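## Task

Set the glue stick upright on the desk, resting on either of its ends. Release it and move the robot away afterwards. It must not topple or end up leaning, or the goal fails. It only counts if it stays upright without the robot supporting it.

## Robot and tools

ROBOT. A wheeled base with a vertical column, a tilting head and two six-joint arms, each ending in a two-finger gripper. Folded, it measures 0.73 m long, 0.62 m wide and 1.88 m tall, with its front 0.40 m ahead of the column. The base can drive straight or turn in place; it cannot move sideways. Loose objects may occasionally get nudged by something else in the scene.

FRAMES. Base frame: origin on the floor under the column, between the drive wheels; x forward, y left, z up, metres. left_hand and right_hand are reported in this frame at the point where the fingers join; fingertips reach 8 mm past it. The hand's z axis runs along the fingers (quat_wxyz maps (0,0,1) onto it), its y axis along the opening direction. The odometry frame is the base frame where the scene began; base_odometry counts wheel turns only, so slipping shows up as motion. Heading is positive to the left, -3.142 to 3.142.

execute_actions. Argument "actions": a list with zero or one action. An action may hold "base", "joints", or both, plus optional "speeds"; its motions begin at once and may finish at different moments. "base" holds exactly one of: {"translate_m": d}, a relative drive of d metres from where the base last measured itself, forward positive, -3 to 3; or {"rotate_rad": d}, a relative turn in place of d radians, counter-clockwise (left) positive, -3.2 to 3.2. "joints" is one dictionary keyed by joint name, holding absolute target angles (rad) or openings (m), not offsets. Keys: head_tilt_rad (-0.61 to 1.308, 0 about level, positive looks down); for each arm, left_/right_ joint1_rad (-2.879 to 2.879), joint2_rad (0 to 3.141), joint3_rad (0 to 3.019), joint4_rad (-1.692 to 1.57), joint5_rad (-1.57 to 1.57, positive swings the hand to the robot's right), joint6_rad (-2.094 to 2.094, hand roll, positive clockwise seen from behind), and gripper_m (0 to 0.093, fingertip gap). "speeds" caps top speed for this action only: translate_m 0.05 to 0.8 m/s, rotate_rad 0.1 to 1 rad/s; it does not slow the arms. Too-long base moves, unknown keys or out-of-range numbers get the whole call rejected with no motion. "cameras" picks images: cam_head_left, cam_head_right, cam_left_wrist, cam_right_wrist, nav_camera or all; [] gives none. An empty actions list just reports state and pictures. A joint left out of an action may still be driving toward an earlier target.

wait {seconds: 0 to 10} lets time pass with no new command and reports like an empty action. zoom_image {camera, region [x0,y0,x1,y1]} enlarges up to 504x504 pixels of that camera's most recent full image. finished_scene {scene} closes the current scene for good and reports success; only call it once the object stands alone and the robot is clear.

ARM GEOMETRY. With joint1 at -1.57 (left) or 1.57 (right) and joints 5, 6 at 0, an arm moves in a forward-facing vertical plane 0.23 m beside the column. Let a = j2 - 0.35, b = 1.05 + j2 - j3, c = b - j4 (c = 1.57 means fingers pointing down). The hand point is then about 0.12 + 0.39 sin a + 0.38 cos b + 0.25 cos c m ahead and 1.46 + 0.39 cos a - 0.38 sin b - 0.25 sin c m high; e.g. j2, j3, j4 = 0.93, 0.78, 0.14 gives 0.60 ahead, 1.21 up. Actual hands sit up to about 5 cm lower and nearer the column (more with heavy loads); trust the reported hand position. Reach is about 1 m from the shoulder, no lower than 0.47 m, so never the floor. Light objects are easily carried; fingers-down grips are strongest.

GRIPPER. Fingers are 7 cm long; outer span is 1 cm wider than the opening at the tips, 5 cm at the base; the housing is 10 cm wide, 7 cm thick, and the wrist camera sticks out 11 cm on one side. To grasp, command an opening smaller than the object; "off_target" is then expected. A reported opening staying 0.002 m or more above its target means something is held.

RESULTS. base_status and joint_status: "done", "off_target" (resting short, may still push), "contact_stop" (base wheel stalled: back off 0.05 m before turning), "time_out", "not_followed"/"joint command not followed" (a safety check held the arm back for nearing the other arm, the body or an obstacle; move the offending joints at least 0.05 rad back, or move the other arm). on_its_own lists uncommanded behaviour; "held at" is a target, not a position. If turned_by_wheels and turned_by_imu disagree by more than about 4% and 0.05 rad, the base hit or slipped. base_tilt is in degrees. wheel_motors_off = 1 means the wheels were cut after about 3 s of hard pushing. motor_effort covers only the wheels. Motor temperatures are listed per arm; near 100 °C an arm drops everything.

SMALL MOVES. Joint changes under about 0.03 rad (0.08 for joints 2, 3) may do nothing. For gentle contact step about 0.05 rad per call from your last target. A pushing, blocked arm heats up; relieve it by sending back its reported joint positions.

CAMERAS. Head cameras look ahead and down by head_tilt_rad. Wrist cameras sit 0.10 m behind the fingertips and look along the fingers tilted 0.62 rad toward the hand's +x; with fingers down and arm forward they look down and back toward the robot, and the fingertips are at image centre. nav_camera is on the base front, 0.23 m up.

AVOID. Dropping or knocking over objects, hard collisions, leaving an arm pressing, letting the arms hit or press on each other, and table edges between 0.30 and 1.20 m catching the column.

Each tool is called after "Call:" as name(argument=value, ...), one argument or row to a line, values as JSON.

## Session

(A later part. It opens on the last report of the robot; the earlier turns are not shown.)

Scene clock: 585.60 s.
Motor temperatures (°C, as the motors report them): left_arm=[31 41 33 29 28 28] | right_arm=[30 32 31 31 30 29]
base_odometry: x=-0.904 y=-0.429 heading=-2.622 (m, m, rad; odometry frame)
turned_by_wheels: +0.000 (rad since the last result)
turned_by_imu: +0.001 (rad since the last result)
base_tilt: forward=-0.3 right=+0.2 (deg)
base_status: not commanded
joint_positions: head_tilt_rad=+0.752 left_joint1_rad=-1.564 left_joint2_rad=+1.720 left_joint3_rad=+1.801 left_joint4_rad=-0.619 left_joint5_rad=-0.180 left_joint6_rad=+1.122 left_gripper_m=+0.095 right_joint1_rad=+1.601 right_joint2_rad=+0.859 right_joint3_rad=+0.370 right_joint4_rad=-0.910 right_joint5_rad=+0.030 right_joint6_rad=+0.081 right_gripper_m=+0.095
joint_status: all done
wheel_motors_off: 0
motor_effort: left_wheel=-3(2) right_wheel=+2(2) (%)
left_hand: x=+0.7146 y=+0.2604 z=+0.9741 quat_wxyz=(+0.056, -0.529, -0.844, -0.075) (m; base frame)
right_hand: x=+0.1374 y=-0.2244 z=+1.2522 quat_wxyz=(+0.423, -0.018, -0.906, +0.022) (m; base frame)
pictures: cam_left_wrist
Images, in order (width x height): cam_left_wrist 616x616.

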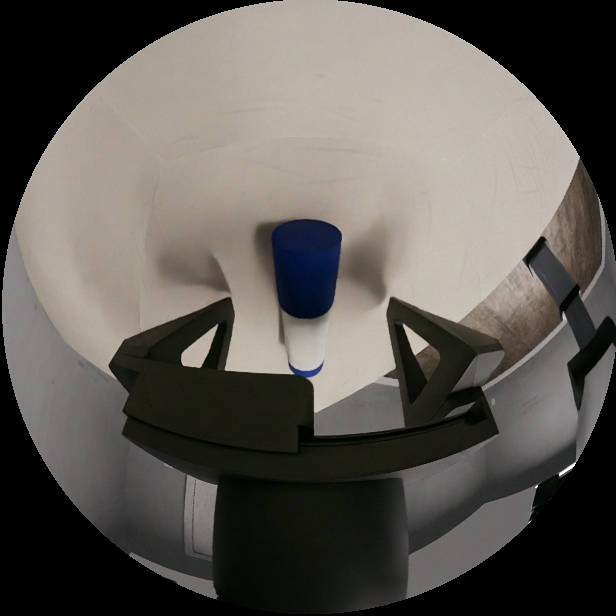

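Call:
execute_actions(
  actions=[
    {"joints": {"left_gripper_m": 0.015}},
  ],
  cameras=["cam_head_left", "cam_left_wrist"],
)

Scene clock: 622.80 s.
Motor temperatures (°C, as the motors report them): left_arm=[31 41 33 29 28 28] | right_arm=[30 32 31 31 30 29]
base_odometry: x=-0.904 y=-0.429 heading=-2.622 (m, m, rad; odometry frame)
turned_by_wheels: +0.000 (rad since the last result)
turned_by_imu: +0.001 (rad since the last result)
base_tilt: forward=-0.3 right=+0.1 (deg)
base_status: not commanded
joint_positions: head_tilt_rad=+0.752 left_joint1_rad=-1.564 left_joint2_rad=+1.720 left_joint3_rad=+1.801 left_joint4_rad=-0.619 left_joint5_rad=-0.180 left_joint6_rad=+1.122 left_gripper_m=+0.027 right_joint1_rad=+1.601 right_joint2_rad=+0.859 right_joint3_rad=+0.370 right_joint4_rad=-0.910 right_joint5_rad=+0.030 right_joint6_rad=+0.081 right_gripper_m=+0.095
joint_status: left_gripper_m off_target (ended at +0.027, target +0.015)
wheel_motors_off: 0
motor_effort: left_wheel=-2(3) right_wheel=+2(2) (%)
left_hand: x=+0.7146 y=+0.2604 z=+0.9741 quat_wxyz=(+0.056, -0.529, -0.844, -0.075) (m; base frame)
right_hand: x=+0.1374 y=-0.2244 z=+1.2522 quat_wxyz=(+0.423, -0.018, -0.906, +0.022) (m; base frame)
pictures: cam_head_left, cam_left_wrist
Images, in order (width x height): cam_head_left 896x504, cam_left_wrist 616x616.

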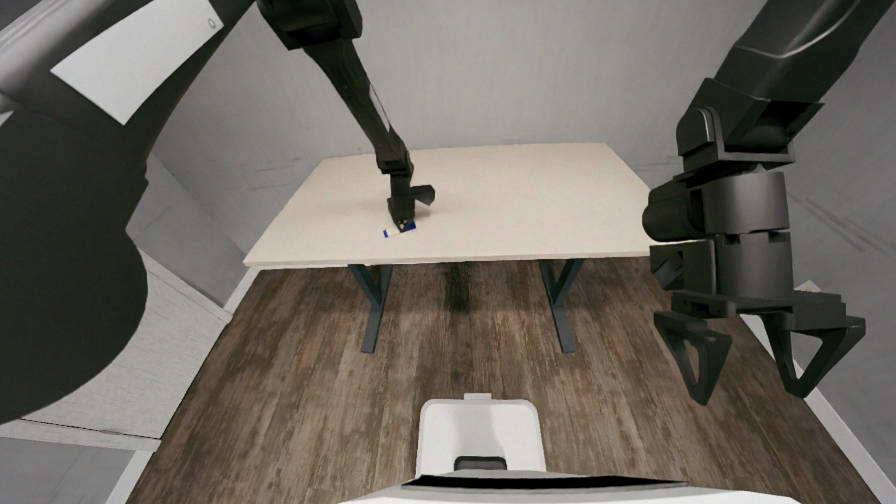

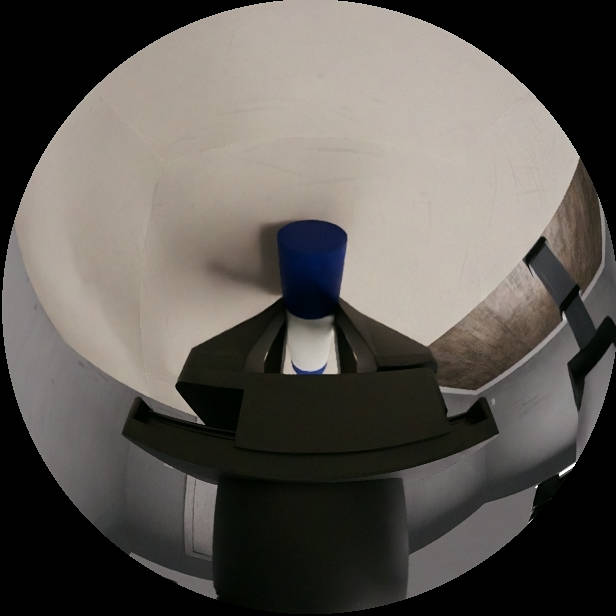

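Call:
execute_actions(
  actions=[
    {"joints": {"left_joint2_rad": 1.55}},
  ],
  cameras=["cam_head_left", "cam_left_wrist"],
)

Scene clock: 695.07 s.
Motor temperatures (°C, as the motors report them): left_arm=[31 42 33 29 28 28] | right_arm=[30 32 31 31 30 29]
base_odometry: x=-0.904 y=-0.429 heading=-2.622 (m, m, rad; odometry frame)
turned_by_wheels: +0.000 (rad since the last result)
turned_by_imu: +0.001 (rad since the last result)
base_tilt: forward=-0.3 right=+0.2 (deg)
base_status: not commanded
joint_positions: head_tilt_rad=+0.752 left_joint1_rad=-1.564 left_joint2_rad=+1.531 left_joint3_rad=+1.801 left_joint4_rad=-0.616 left_joint5_rad=-0.180 left_joint6_rad=+1.122 left_gripper_m=+0.027 right_joint1_rad=+1.601 right_joint2_rad=+0.859 right_joint3_rad=+0.370 right_joint4_rad=-0.910 right_joint5_rad=+0.030 right_joint6_rad=+0.081 right_gripper_m=+0.095
joint_status: all done
wheel_motors_off: 0
motor_effort: left_wheel=-1(4) right_wheel=+3(3) (%)
left_hand: x=+0.7955 y=+0.2600 z=+1.0942 quat_wxyz=(-0.025, -0.520, -0.845, -0.125) (m; base frame)
right_hand: x=+0.1374 y=-0.2244 z=+1.2522 quat_wxyz=(+0.423, -0.018, -0.906, +0.022) (m; base frame)
pictures: cam_head_left, cam_left_wrist
Images, in order (width x height): cam_head_left 896x504, cam_left_wrist 616x616.

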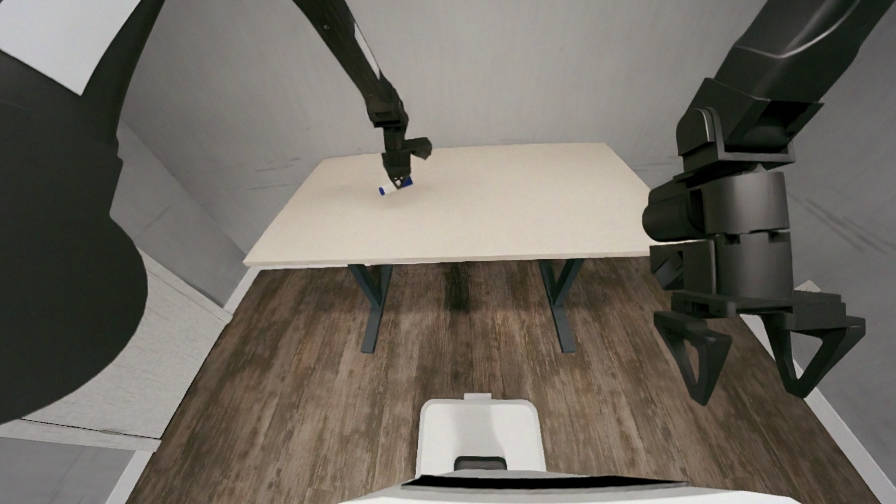

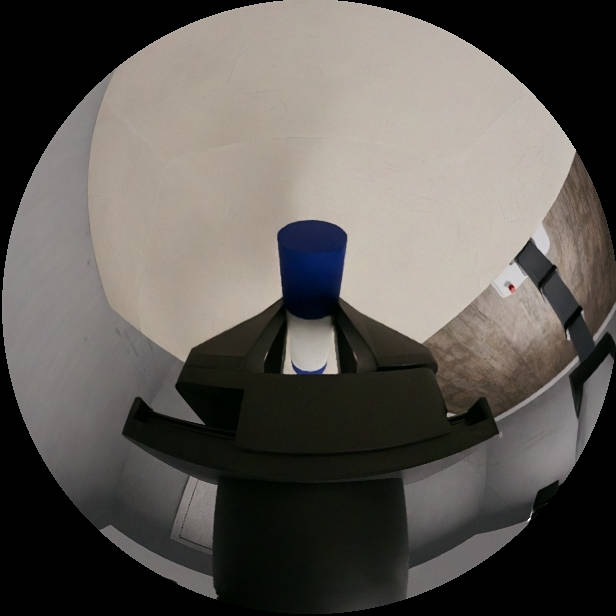

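Call:
execute_actions(
  actions=[
    {"joints": {"left_joint3_rad": 1.49, "left_joint4_rad": 1.22, "left_joint5_rad": 0.0, "left_joint6_rad": 0.0, "head_tilt_rad": 0.55}},
  ],
  cameras=["cam_head_left", "cam_left_wrist"],
)

Scene clock: 726.83 s.
Motor temperatures (°C, as the motors report them): left_arm=[31 43 34 29 28 28] | right_arm=[30 32 31 31 30 29]
base_odometry: x=-0.904 y=-0.429 heading=-2.622 (m, m, rad; odometry frame)
turned_by_wheels: +0.000 (rad since the last result)
turned_by_imu: +0.001 (rad since the last result)
base_tilt: forward=-0.2 right=+0.1 (deg)
base_status: not commanded
joint_positions: head_tilt_rad=+0.568 left_joint1_rad=-1.564 left_joint2_rad=+1.567 left_joint3_rad=+1.471 left_joint4_rad=+1.201 left_joint5_rad=-0.002 left_joint6_rad=+0.008 left_gripper_m=+0.027 right_joint1_rad=+1.601 right_joint2_rad=+0.859 right_joint3_rad=+0.370 right_joint4_rad=-0.910 right_joint5_rad=+0.030 right_joint6_rad=+0.081 right_gripper_m=+0.095
joint_status: all done
wheel_motors_off: 0
motor_effort: left_wheel=-2(2) right_wheel=+4(4) (%)
left_hand: x=+0.8894 y=+0.2288 z=+1.2545 quat_wxyz=(-0.727, -0.003, -0.686, -0.007) (m; base frame)
right_hand: x=+0.1374 y=-0.2244 z=+1.2522 quat_wxyz=(+0.423, -0.018, -0.906, +0.022) (m; base frame)
pictures: cam_head_left, cam_left_wrist
Images, in order (width x height): cam_head_left 896x504, cam_left_wrist 616x616.

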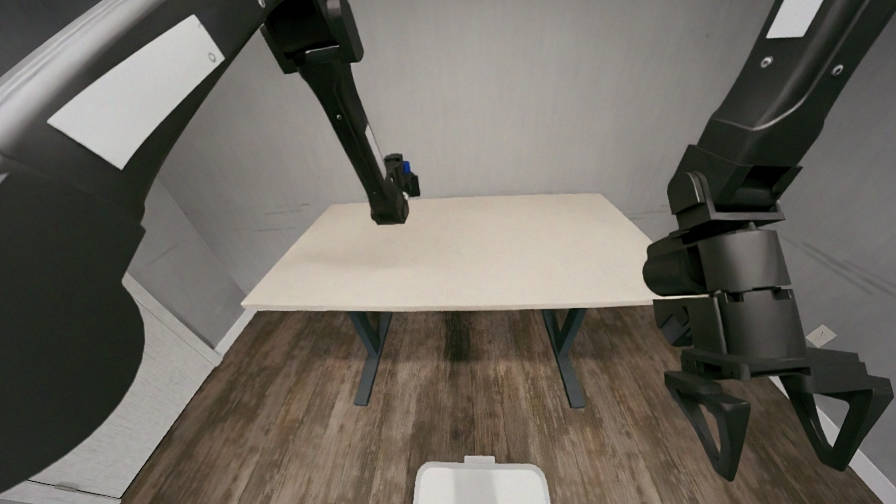

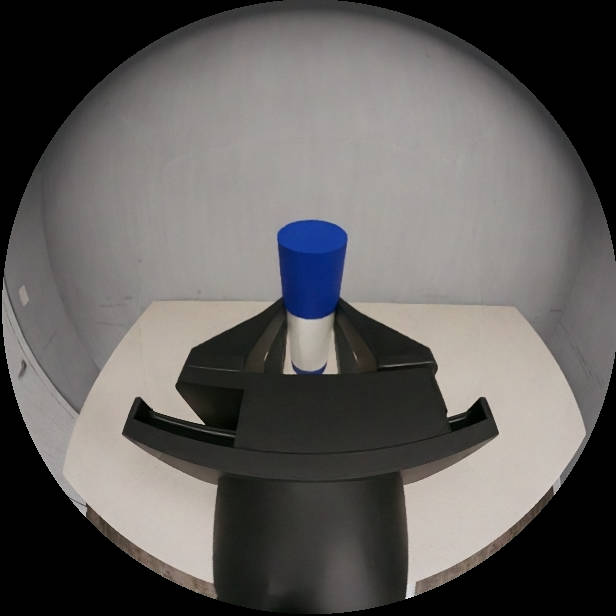

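Call:
execute_actions(
  actions=[
    {"joints": {"left_joint2_rad": 1.88, "left_joint4_rad": 1.29, "head_tilt_rad": 0.7}},
  ],
  cameras=["cam_head_left", "cam_head_right", "cam_left_wrist"],
)

Scene clock: 750.73 s.
Motor temperatures (°C, as the motors report them): left_arm=[31 43 33 29 28 28] | right_arm=[30 32 31 31 30 29]
base_odometry: x=-0.904 y=-0.429 heading=-2.622 (m, m, rad; odometry frame)
turned_by_wheels: +0.000 (rad since the last result)
turned_by_imu: +0.001 (rad since the last result)
base_tilt: forward=-0.3 right=+0.1 (deg)
base_status: not commanded
joint_positions: head_tilt_rad=+0.703 left_joint1_rad=-1.564 left_joint2_rad=+1.905 left_joint3_rad=+1.474 left_joint4_rad=+1.297 left_joint5_rad=-0.002 left_joint6_rad=+0.007 left_gripper_m=+0.027 right_joint1_rad=+1.601 right_joint2_rad=+0.859 right_joint3_rad=+0.369 right_joint4_rad=-0.910 right_joint5_rad=+0.030 right_joint6_rad=+0.081 right_gripper_m=+0.095
joint_status: all done
wheel_motors_off: 0
motor_effort: left_wheel=-2(4) right_wheel=+5(7) (%)
left_hand: x=+0.7861 y=+0.2298 z=+1.0362 quat_wxyz=(-0.640, -0.003, -0.768, -0.006) (m; base frame)
right_hand: x=+0.1368 y=-0.2244 z=+1.2524 quat_wxyz=(+0.423, -0.018, -0.906, +0.022) (m; base frame)
pictures: cam_head_left, cam_head_right, cam_left_wrist
Images, in order (width x height): cam_head_left 896x504, cam_head_right 896x504, cam_left_wrist 616x616.

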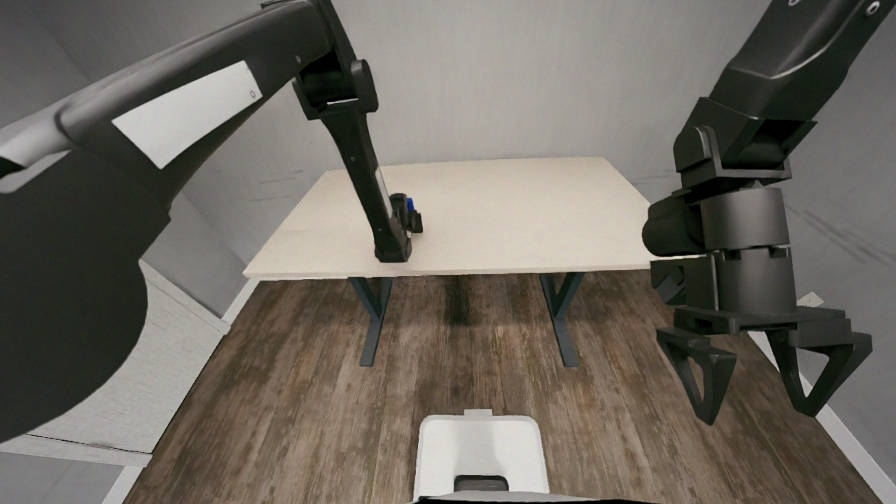

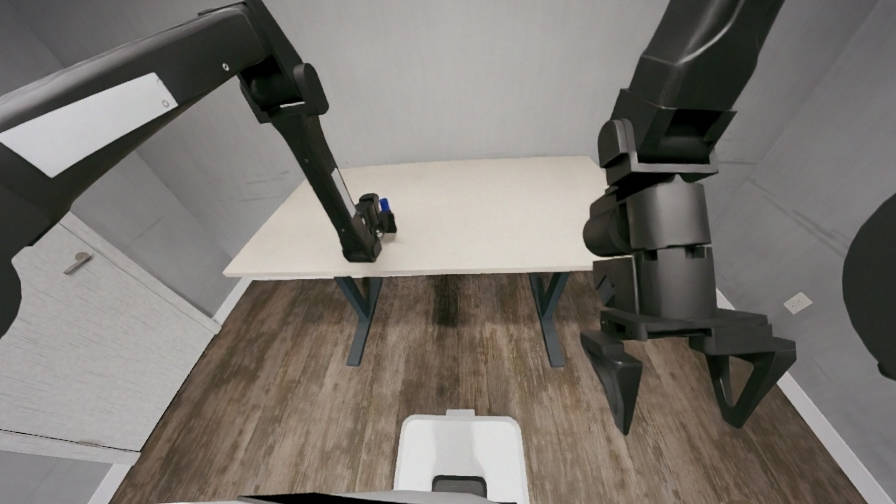

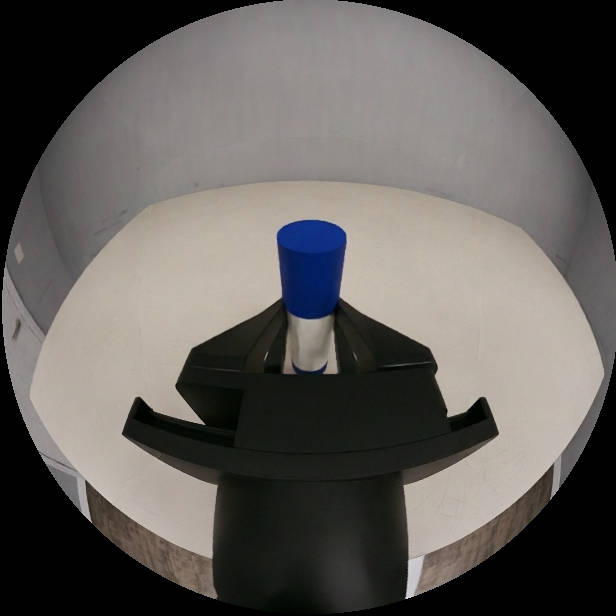

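Call:
execute_actions(
  actions=[
    {"joints": {"left_joint2_rad": 1.955, "left_joint4_rad": 1.335}},
  ],
  cameras=["cam_head_right", "cam_left_wrist"],
)

Scene clock: 801.53 s.
Motor temperatures (°C, as the motors report them): left_arm=[31 43 32 29 28 28] | right_arm=[30 32 31 31 30 29]
base_odometry: x=-0.904 y=-0.429 heading=-2.622 (m, m, rad; odometry frame)
turned_by_wheels: +0.000 (rad since the last result)
turned_by_imu: +0.001 (rad since the last result)
base_tilt: forward=-0.5 right=+0.1 (deg)
base_status: not commanded
joint_positions: head_tilt_rad=+0.703 left_joint1_rad=-1.564 left_joint2_rad=+1.941 left_joint3_rad=+1.477 left_joint4_rad=+1.320 left_joint5_rad=-0.002 left_joint6_rad=+0.007 left_gripper_m=+0.027 right_joint1_rad=+1.601 right_joint2_rad=+0.859 right_joint3_rad=+0.369 right_joint4_rad=-0.910 right_joint5_rad=+0.030 right_joint6_rad=+0.081 right_gripper_m=+0.095
joint_status: all done
wheel_motors_off: 0
motor_effort: left_wheel=-3(1) right_wheel=+5(5) (%)
left_hand: x=+0.7729 y=+0.2298 z=+1.0189 quat_wxyz=(-0.636, -0.003, -0.771, -0.006) (m; base frame)
right_hand: x=+0.1368 y=-0.2244 z=+1.2524 quat_wxyz=(+0.423, -0.018, -0.906, +0.022) (m; base frame)
pictures: cam_head_right, cam_left_wrist
Images, in order (width x height): cam_head_right 896x504, cam_left_wrist 616x616.

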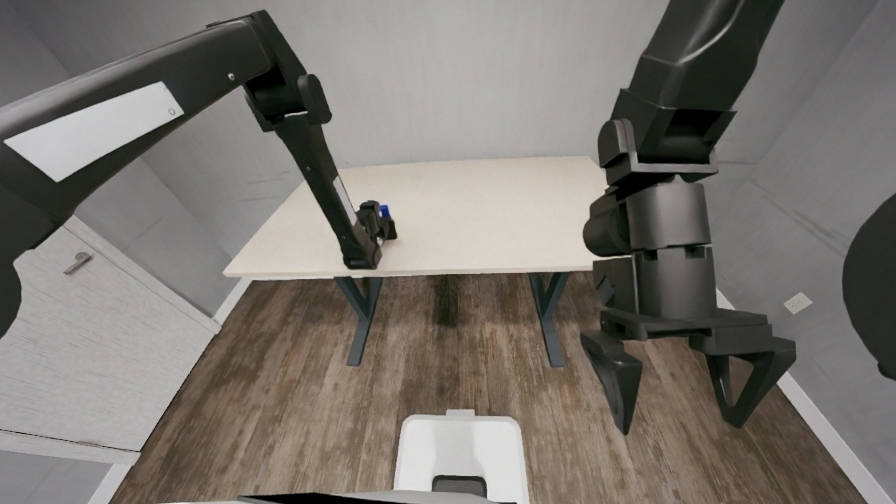

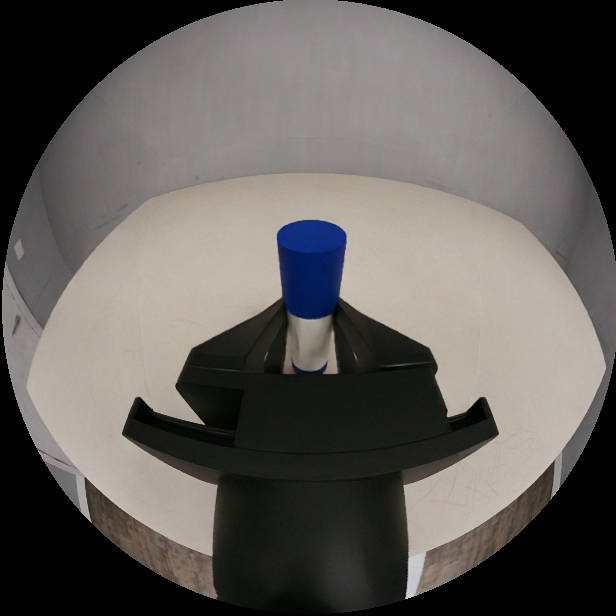

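Call:
zoom_image(
  camera="cam_head_right",
  region=[320, 180, 440, 280],
)

Call:
zoom_image(
  camera="cam_left_wrist",
  region=[230, 200, 390, 390],
)

Region (320, 180, 440, 280) of cam_head_right's 896x504 image, scaled by 4.200, with more detail than that image has.

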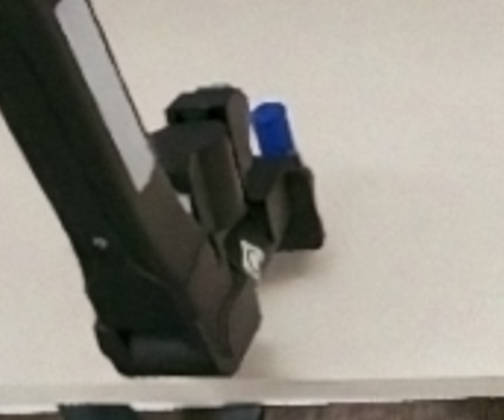

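Region (230, 200, 390, 390) of cam_left_wrist's 616x616 image, scaled by 2.653, with more detail than that image has; it fills the left 424 columns of this view, and the rest is white.

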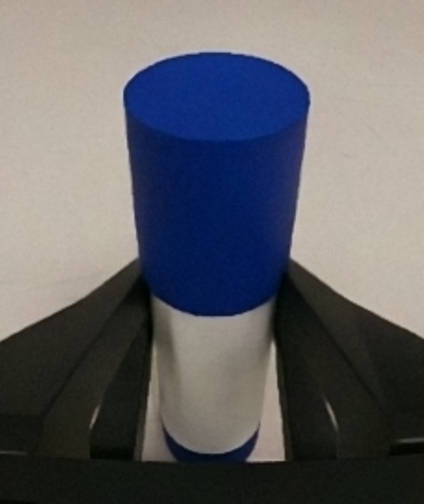

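Call:
execute_actions(
  actions=[
    {"joints": {"left_joint2_rad": 1.98}},
  ],
  cameras=["cam_left_wrist"],
)

Scene clock: 819.93 s.
Motor temperatures (°C, as the motors report them): left_arm=[31 42 31 29 28 28] | right_arm=[30 32 31 31 30 29]
base_odometry: x=-0.904 y=-0.429 heading=-2.622 (m, m, rad; odometry frame)
turned_by_wheels: +0.000 (rad since the last result)
turned_by_imu: +0.001 (rad since the last result)
base_tilt: forward=-0.3 right=+0.2 (deg)
base_status: not commanded
joint_positions: head_tilt_rad=+0.703 left_joint1_rad=-1.564 left_joint2_rad=+1.944 left_joint3_rad=+1.478 left_joint4_rad=+1.325 left_joint5_rad=-0.002 left_joint6_rad=+0.007 left_gripper_m=+0.027 right_joint1_rad=+1.601 right_joint2_rad=+0.859 right_joint3_rad=+0.369 right_joint4_rad=-0.910 right_joint5_rad=+0.030 right_joint6_rad=+0.081 right_gripper_m=+0.095
joint_status: all done
wheel_motors_off: 0
motor_effort: left_wheel=-5(3) right_wheel=+5(5) (%)
left_hand: x=+0.7721 y=+0.2299 z=+1.0182 quat_wxyz=(-0.637, -0.003, -0.771, -0.006) (m; base frame)
right_hand: x=+0.1368 y=-0.2244 z=+1.2524 quat_wxyz=(+0.423, -0.018, -0.906, +0.022) (m; base frame)
pictures: cam_left_wrist
Images, in order (width x height): cam_left_wrist 616x616.

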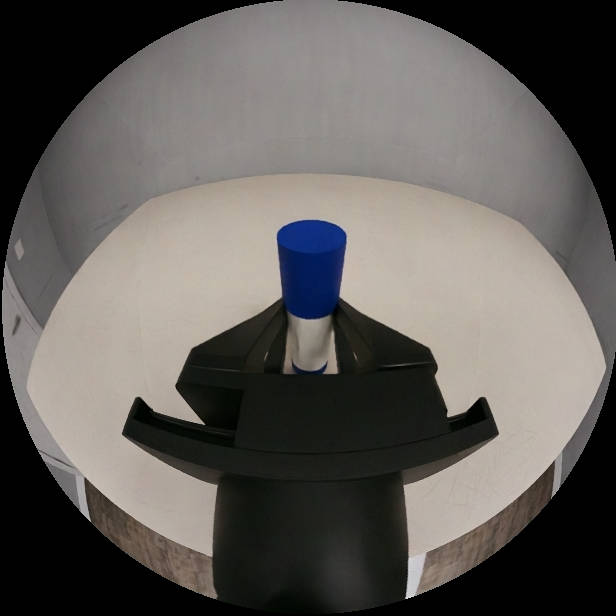

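Call:
execute_actions(
  actions=[
    {"joints": {"left_joint2_rad": 1.955, "left_gripper_m": 0.09}},
  ],
  cameras=["cam_head_right", "cam_left_wrist"],
)

Scene clock: 844.13 s.
Motor temperatures (°C, as the motors report them): left_arm=[31 42 31 29 28 28] | right_arm=[30 32 31 31 30 29]
base_odometry: x=-0.904 y=-0.429 heading=-2.622 (m, m, rad; odometry frame)
turned_by_wheels: +0.000 (rad since the last result)
turned_by_imu: +0.001 (rad since the last result)
base_tilt: forward=-0.3 right=+0.2 (deg)
base_status: not commanded
joint_positions: head_tilt_rad=+0.703 left_joint1_rad=-1.564 left_joint2_rad=+1.944 left_joint3_rad=+1.478 left_joint4_rad=+1.325 left_joint5_rad=-0.002 left_joint6_rad=+0.007 left_gripper_m=+0.090 right_joint1_rad=+1.601 right_joint2_rad=+0.859 right_joint3_rad=+0.369 right_joint4_rad=-0.910 right_joint5_rad=+0.030 right_joint6_rad=+0.081 right_gripper_m=+0.095
joint_status: all done
wheel_motors_off: 0
motor_effort: left_wheel=-4(6) right_wheel=+5(5) (%)
left_hand: x=+0.7721 y=+0.2299 z=+1.0182 quat_wxyz=(-0.637, -0.003, -0.771, -0.006) (m; base frame)
right_hand: x=+0.1368 y=-0.2244 z=+1.2524 quat_wxyz=(+0.423, -0.018, -0.906, +0.022) (m; base frame)
pictures: cam_head_right, cam_left_wrist
Images, in order (width x height): cam_head_right 896x504, cam_left_wrist 616x616.

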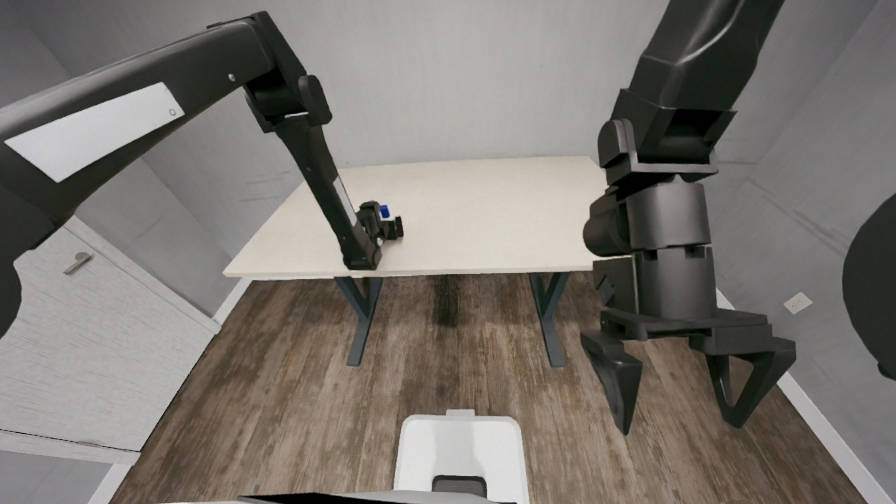

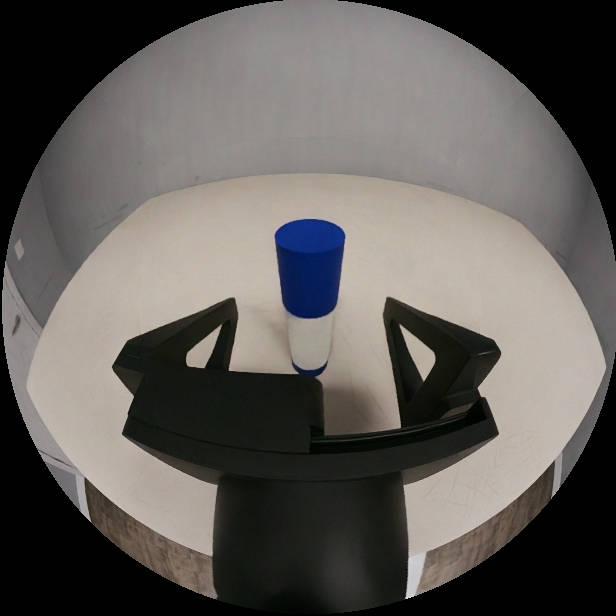

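Call:
execute_actions(
  actions=[
    {"base": {"translate_m": -0.3}},
  ],
  cameras=["cam_head_left", "cam_head_right", "cam_left_wrist"],
)

Scene clock: 858.93 s.
Motor temperatures (°C, as the motors report them): left_arm=[31 42 31 29 28 28] | right_arm=[30 32 31 31 30 29]
base_odometry: x=-0.643 y=-0.280 heading=-2.621 (m, m, rad; odometry frame)
turned_by_wheels: +0.001 (rad since the last result)
turned_by_imu: +0.002 (rad since the last result)
base_tilt: forward=-0.2 right=+0.2 (deg)
base_status: done
joint_positions: head_tilt_rad=+0.704 left_joint1_rad=-1.565 left_joint2_rad=+1.945 left_joint3_rad=+1.483 left_joint4_rad=+1.325 left_joint5_rad=-0.001 left_joint6_rad=+0.007 left_gripper_m=+0.090 right_joint1_rad=+1.601 right_joint2_rad=+0.858 right_joint3_rad=+0.364 right_joint4_rad=-0.910 right_joint5_rad=+0.030 right_joint6_rad=+0.081 right_gripper_m=+0.095
joint_status: not commanded
wheel_motors_off: 0
motor_effort: left_wheel=+0(64) right_wheel=-1(59) (%)
left_hand: x=+0.7735 y=+0.2292 z=+1.0185 quat_wxyz=(-0.639, -0.003, -0.769, -0.006) (m; base frame)
right_hand: x=+0.1344 y=-0.2245 z=+1.2533 quat_wxyz=(+0.425, -0.018, -0.905, +0.022) (m; base frame)
pictures: cam_head_left, cam_head_right, cam_left_wrist
Images, in order (width x height): cam_head_left 896x504, cam_head_right 896x504, cam_left_wrist 616x616.

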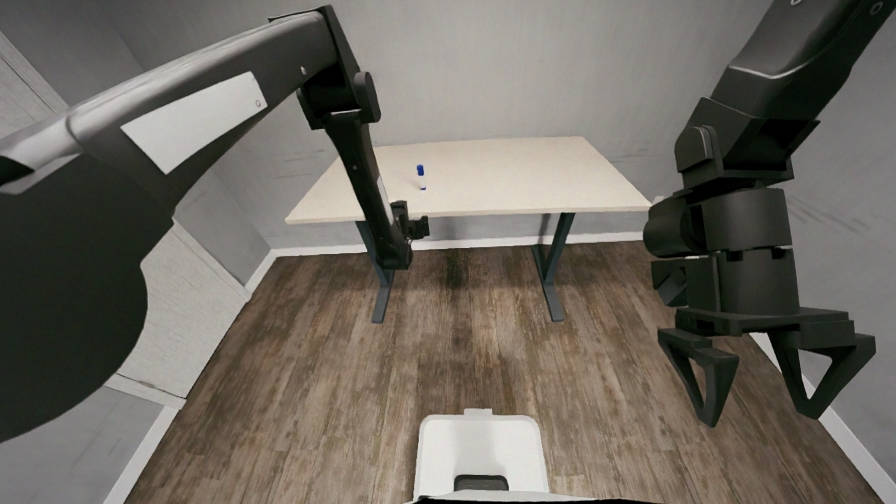

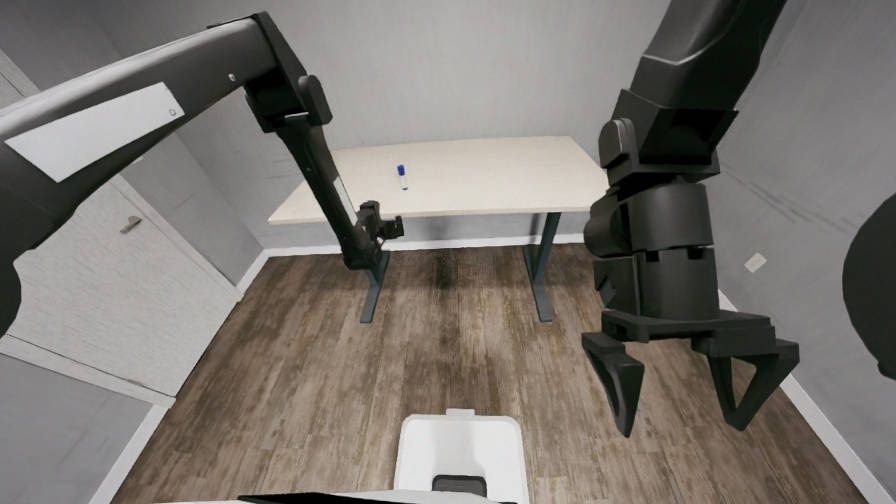

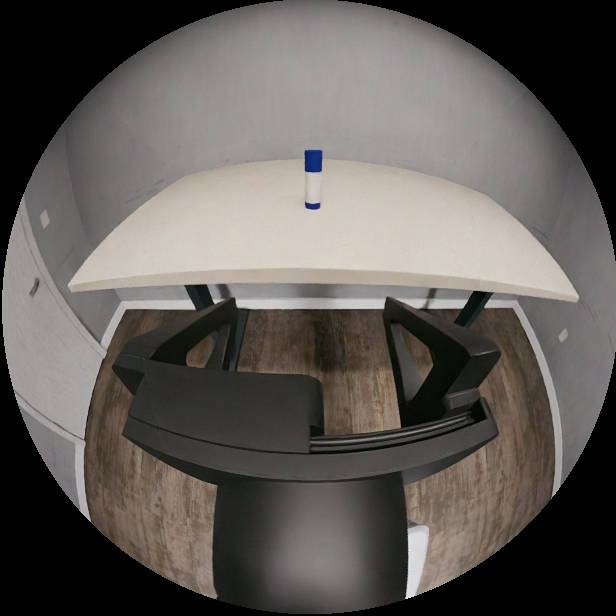

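Call:
execute_actions(
  actions=[],
  cameras=["cam_head_left","cam_head_right","cam_left_wrist"],
)

Scene clock: 884.20 s.
Motor temperatures (°C, as the motors report them): left_arm=[31 42 31 29 28 28] | right_arm=[30 32 31 31 30 29]
base_odometry: x=-0.643 y=-0.280 heading=-2.621 (m, m, rad; odometry frame)
turned_by_wheels: +0.000 (rad since the last result)
turned_by_imu: +0.001 (rad since the last result)
base_tilt: forward=-0.2 right=+0.1 (deg)
base_status: done
joint_positions: head_tilt_rad=+0.704 left_joint1_rad=-1.565 left_joint2_rad=+1.945 left_joint3_rad=+1.483 left_joint4_rad=+1.325 left_joint5_rad=-0.001 left_joint6_rad=+0.007 left_gripper_m=+0.090 right_joint1_rad=+1.601 right_joint2_rad=+0.858 right_joint3_rad=+0.364 right_joint4_rad=-0.910 right_joint5_rad=+0.030 right_joint6_rad=+0.081 right_gripper_m=+0.095
joint_status: not commanded
wheel_motors_off: 0
motor_effort: left_wheel=+1(64) right_wheel=-2(59) (%)
left_hand: x=+0.7735 y=+0.2292 z=+1.0185 quat_wxyz=(-0.639, -0.003, -0.769, -0.006) (m; base frame)
right_hand: x=+0.1344 y=-0.2245 z=+1.2533 quat_wxyz=(+0.425, -0.018, -0.905, +0.022) (m; base frame)
pictures: cam_head_left, cam_head_right, cam_left_wrist
Images, in order (width x height): cam_head_left 896x504, cam_head_right 896x504, cam_left_wrist 616x616.

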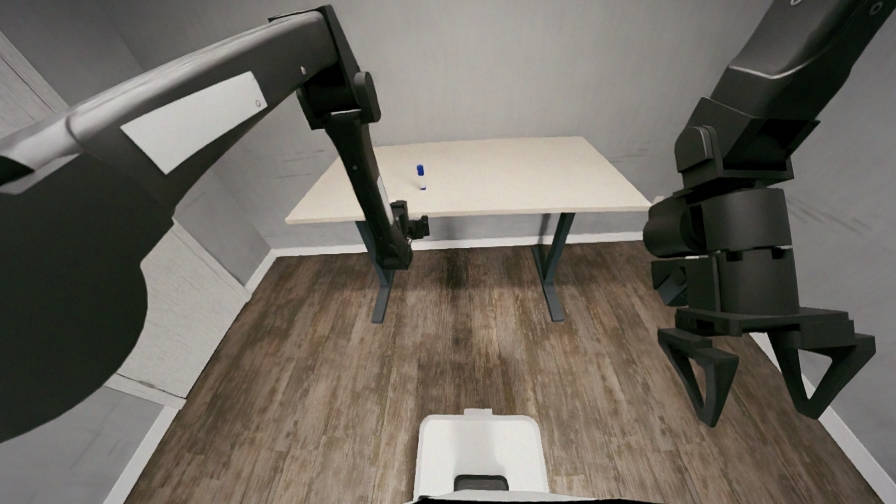

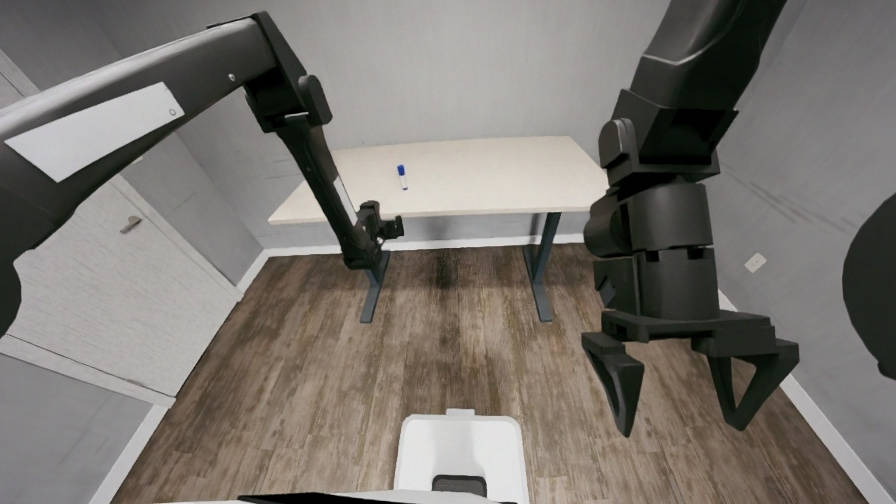

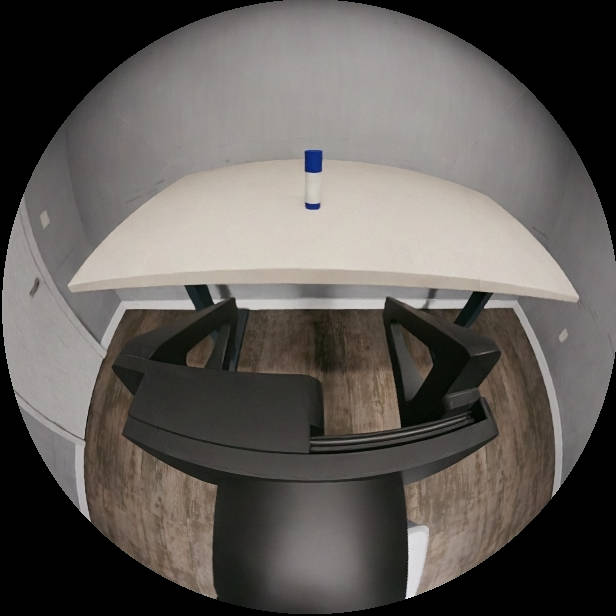

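The stick is upright on the desk and the hand is clear.

Call:
finished_scene(
  scene=1,
)

The scene is finished: the task was done.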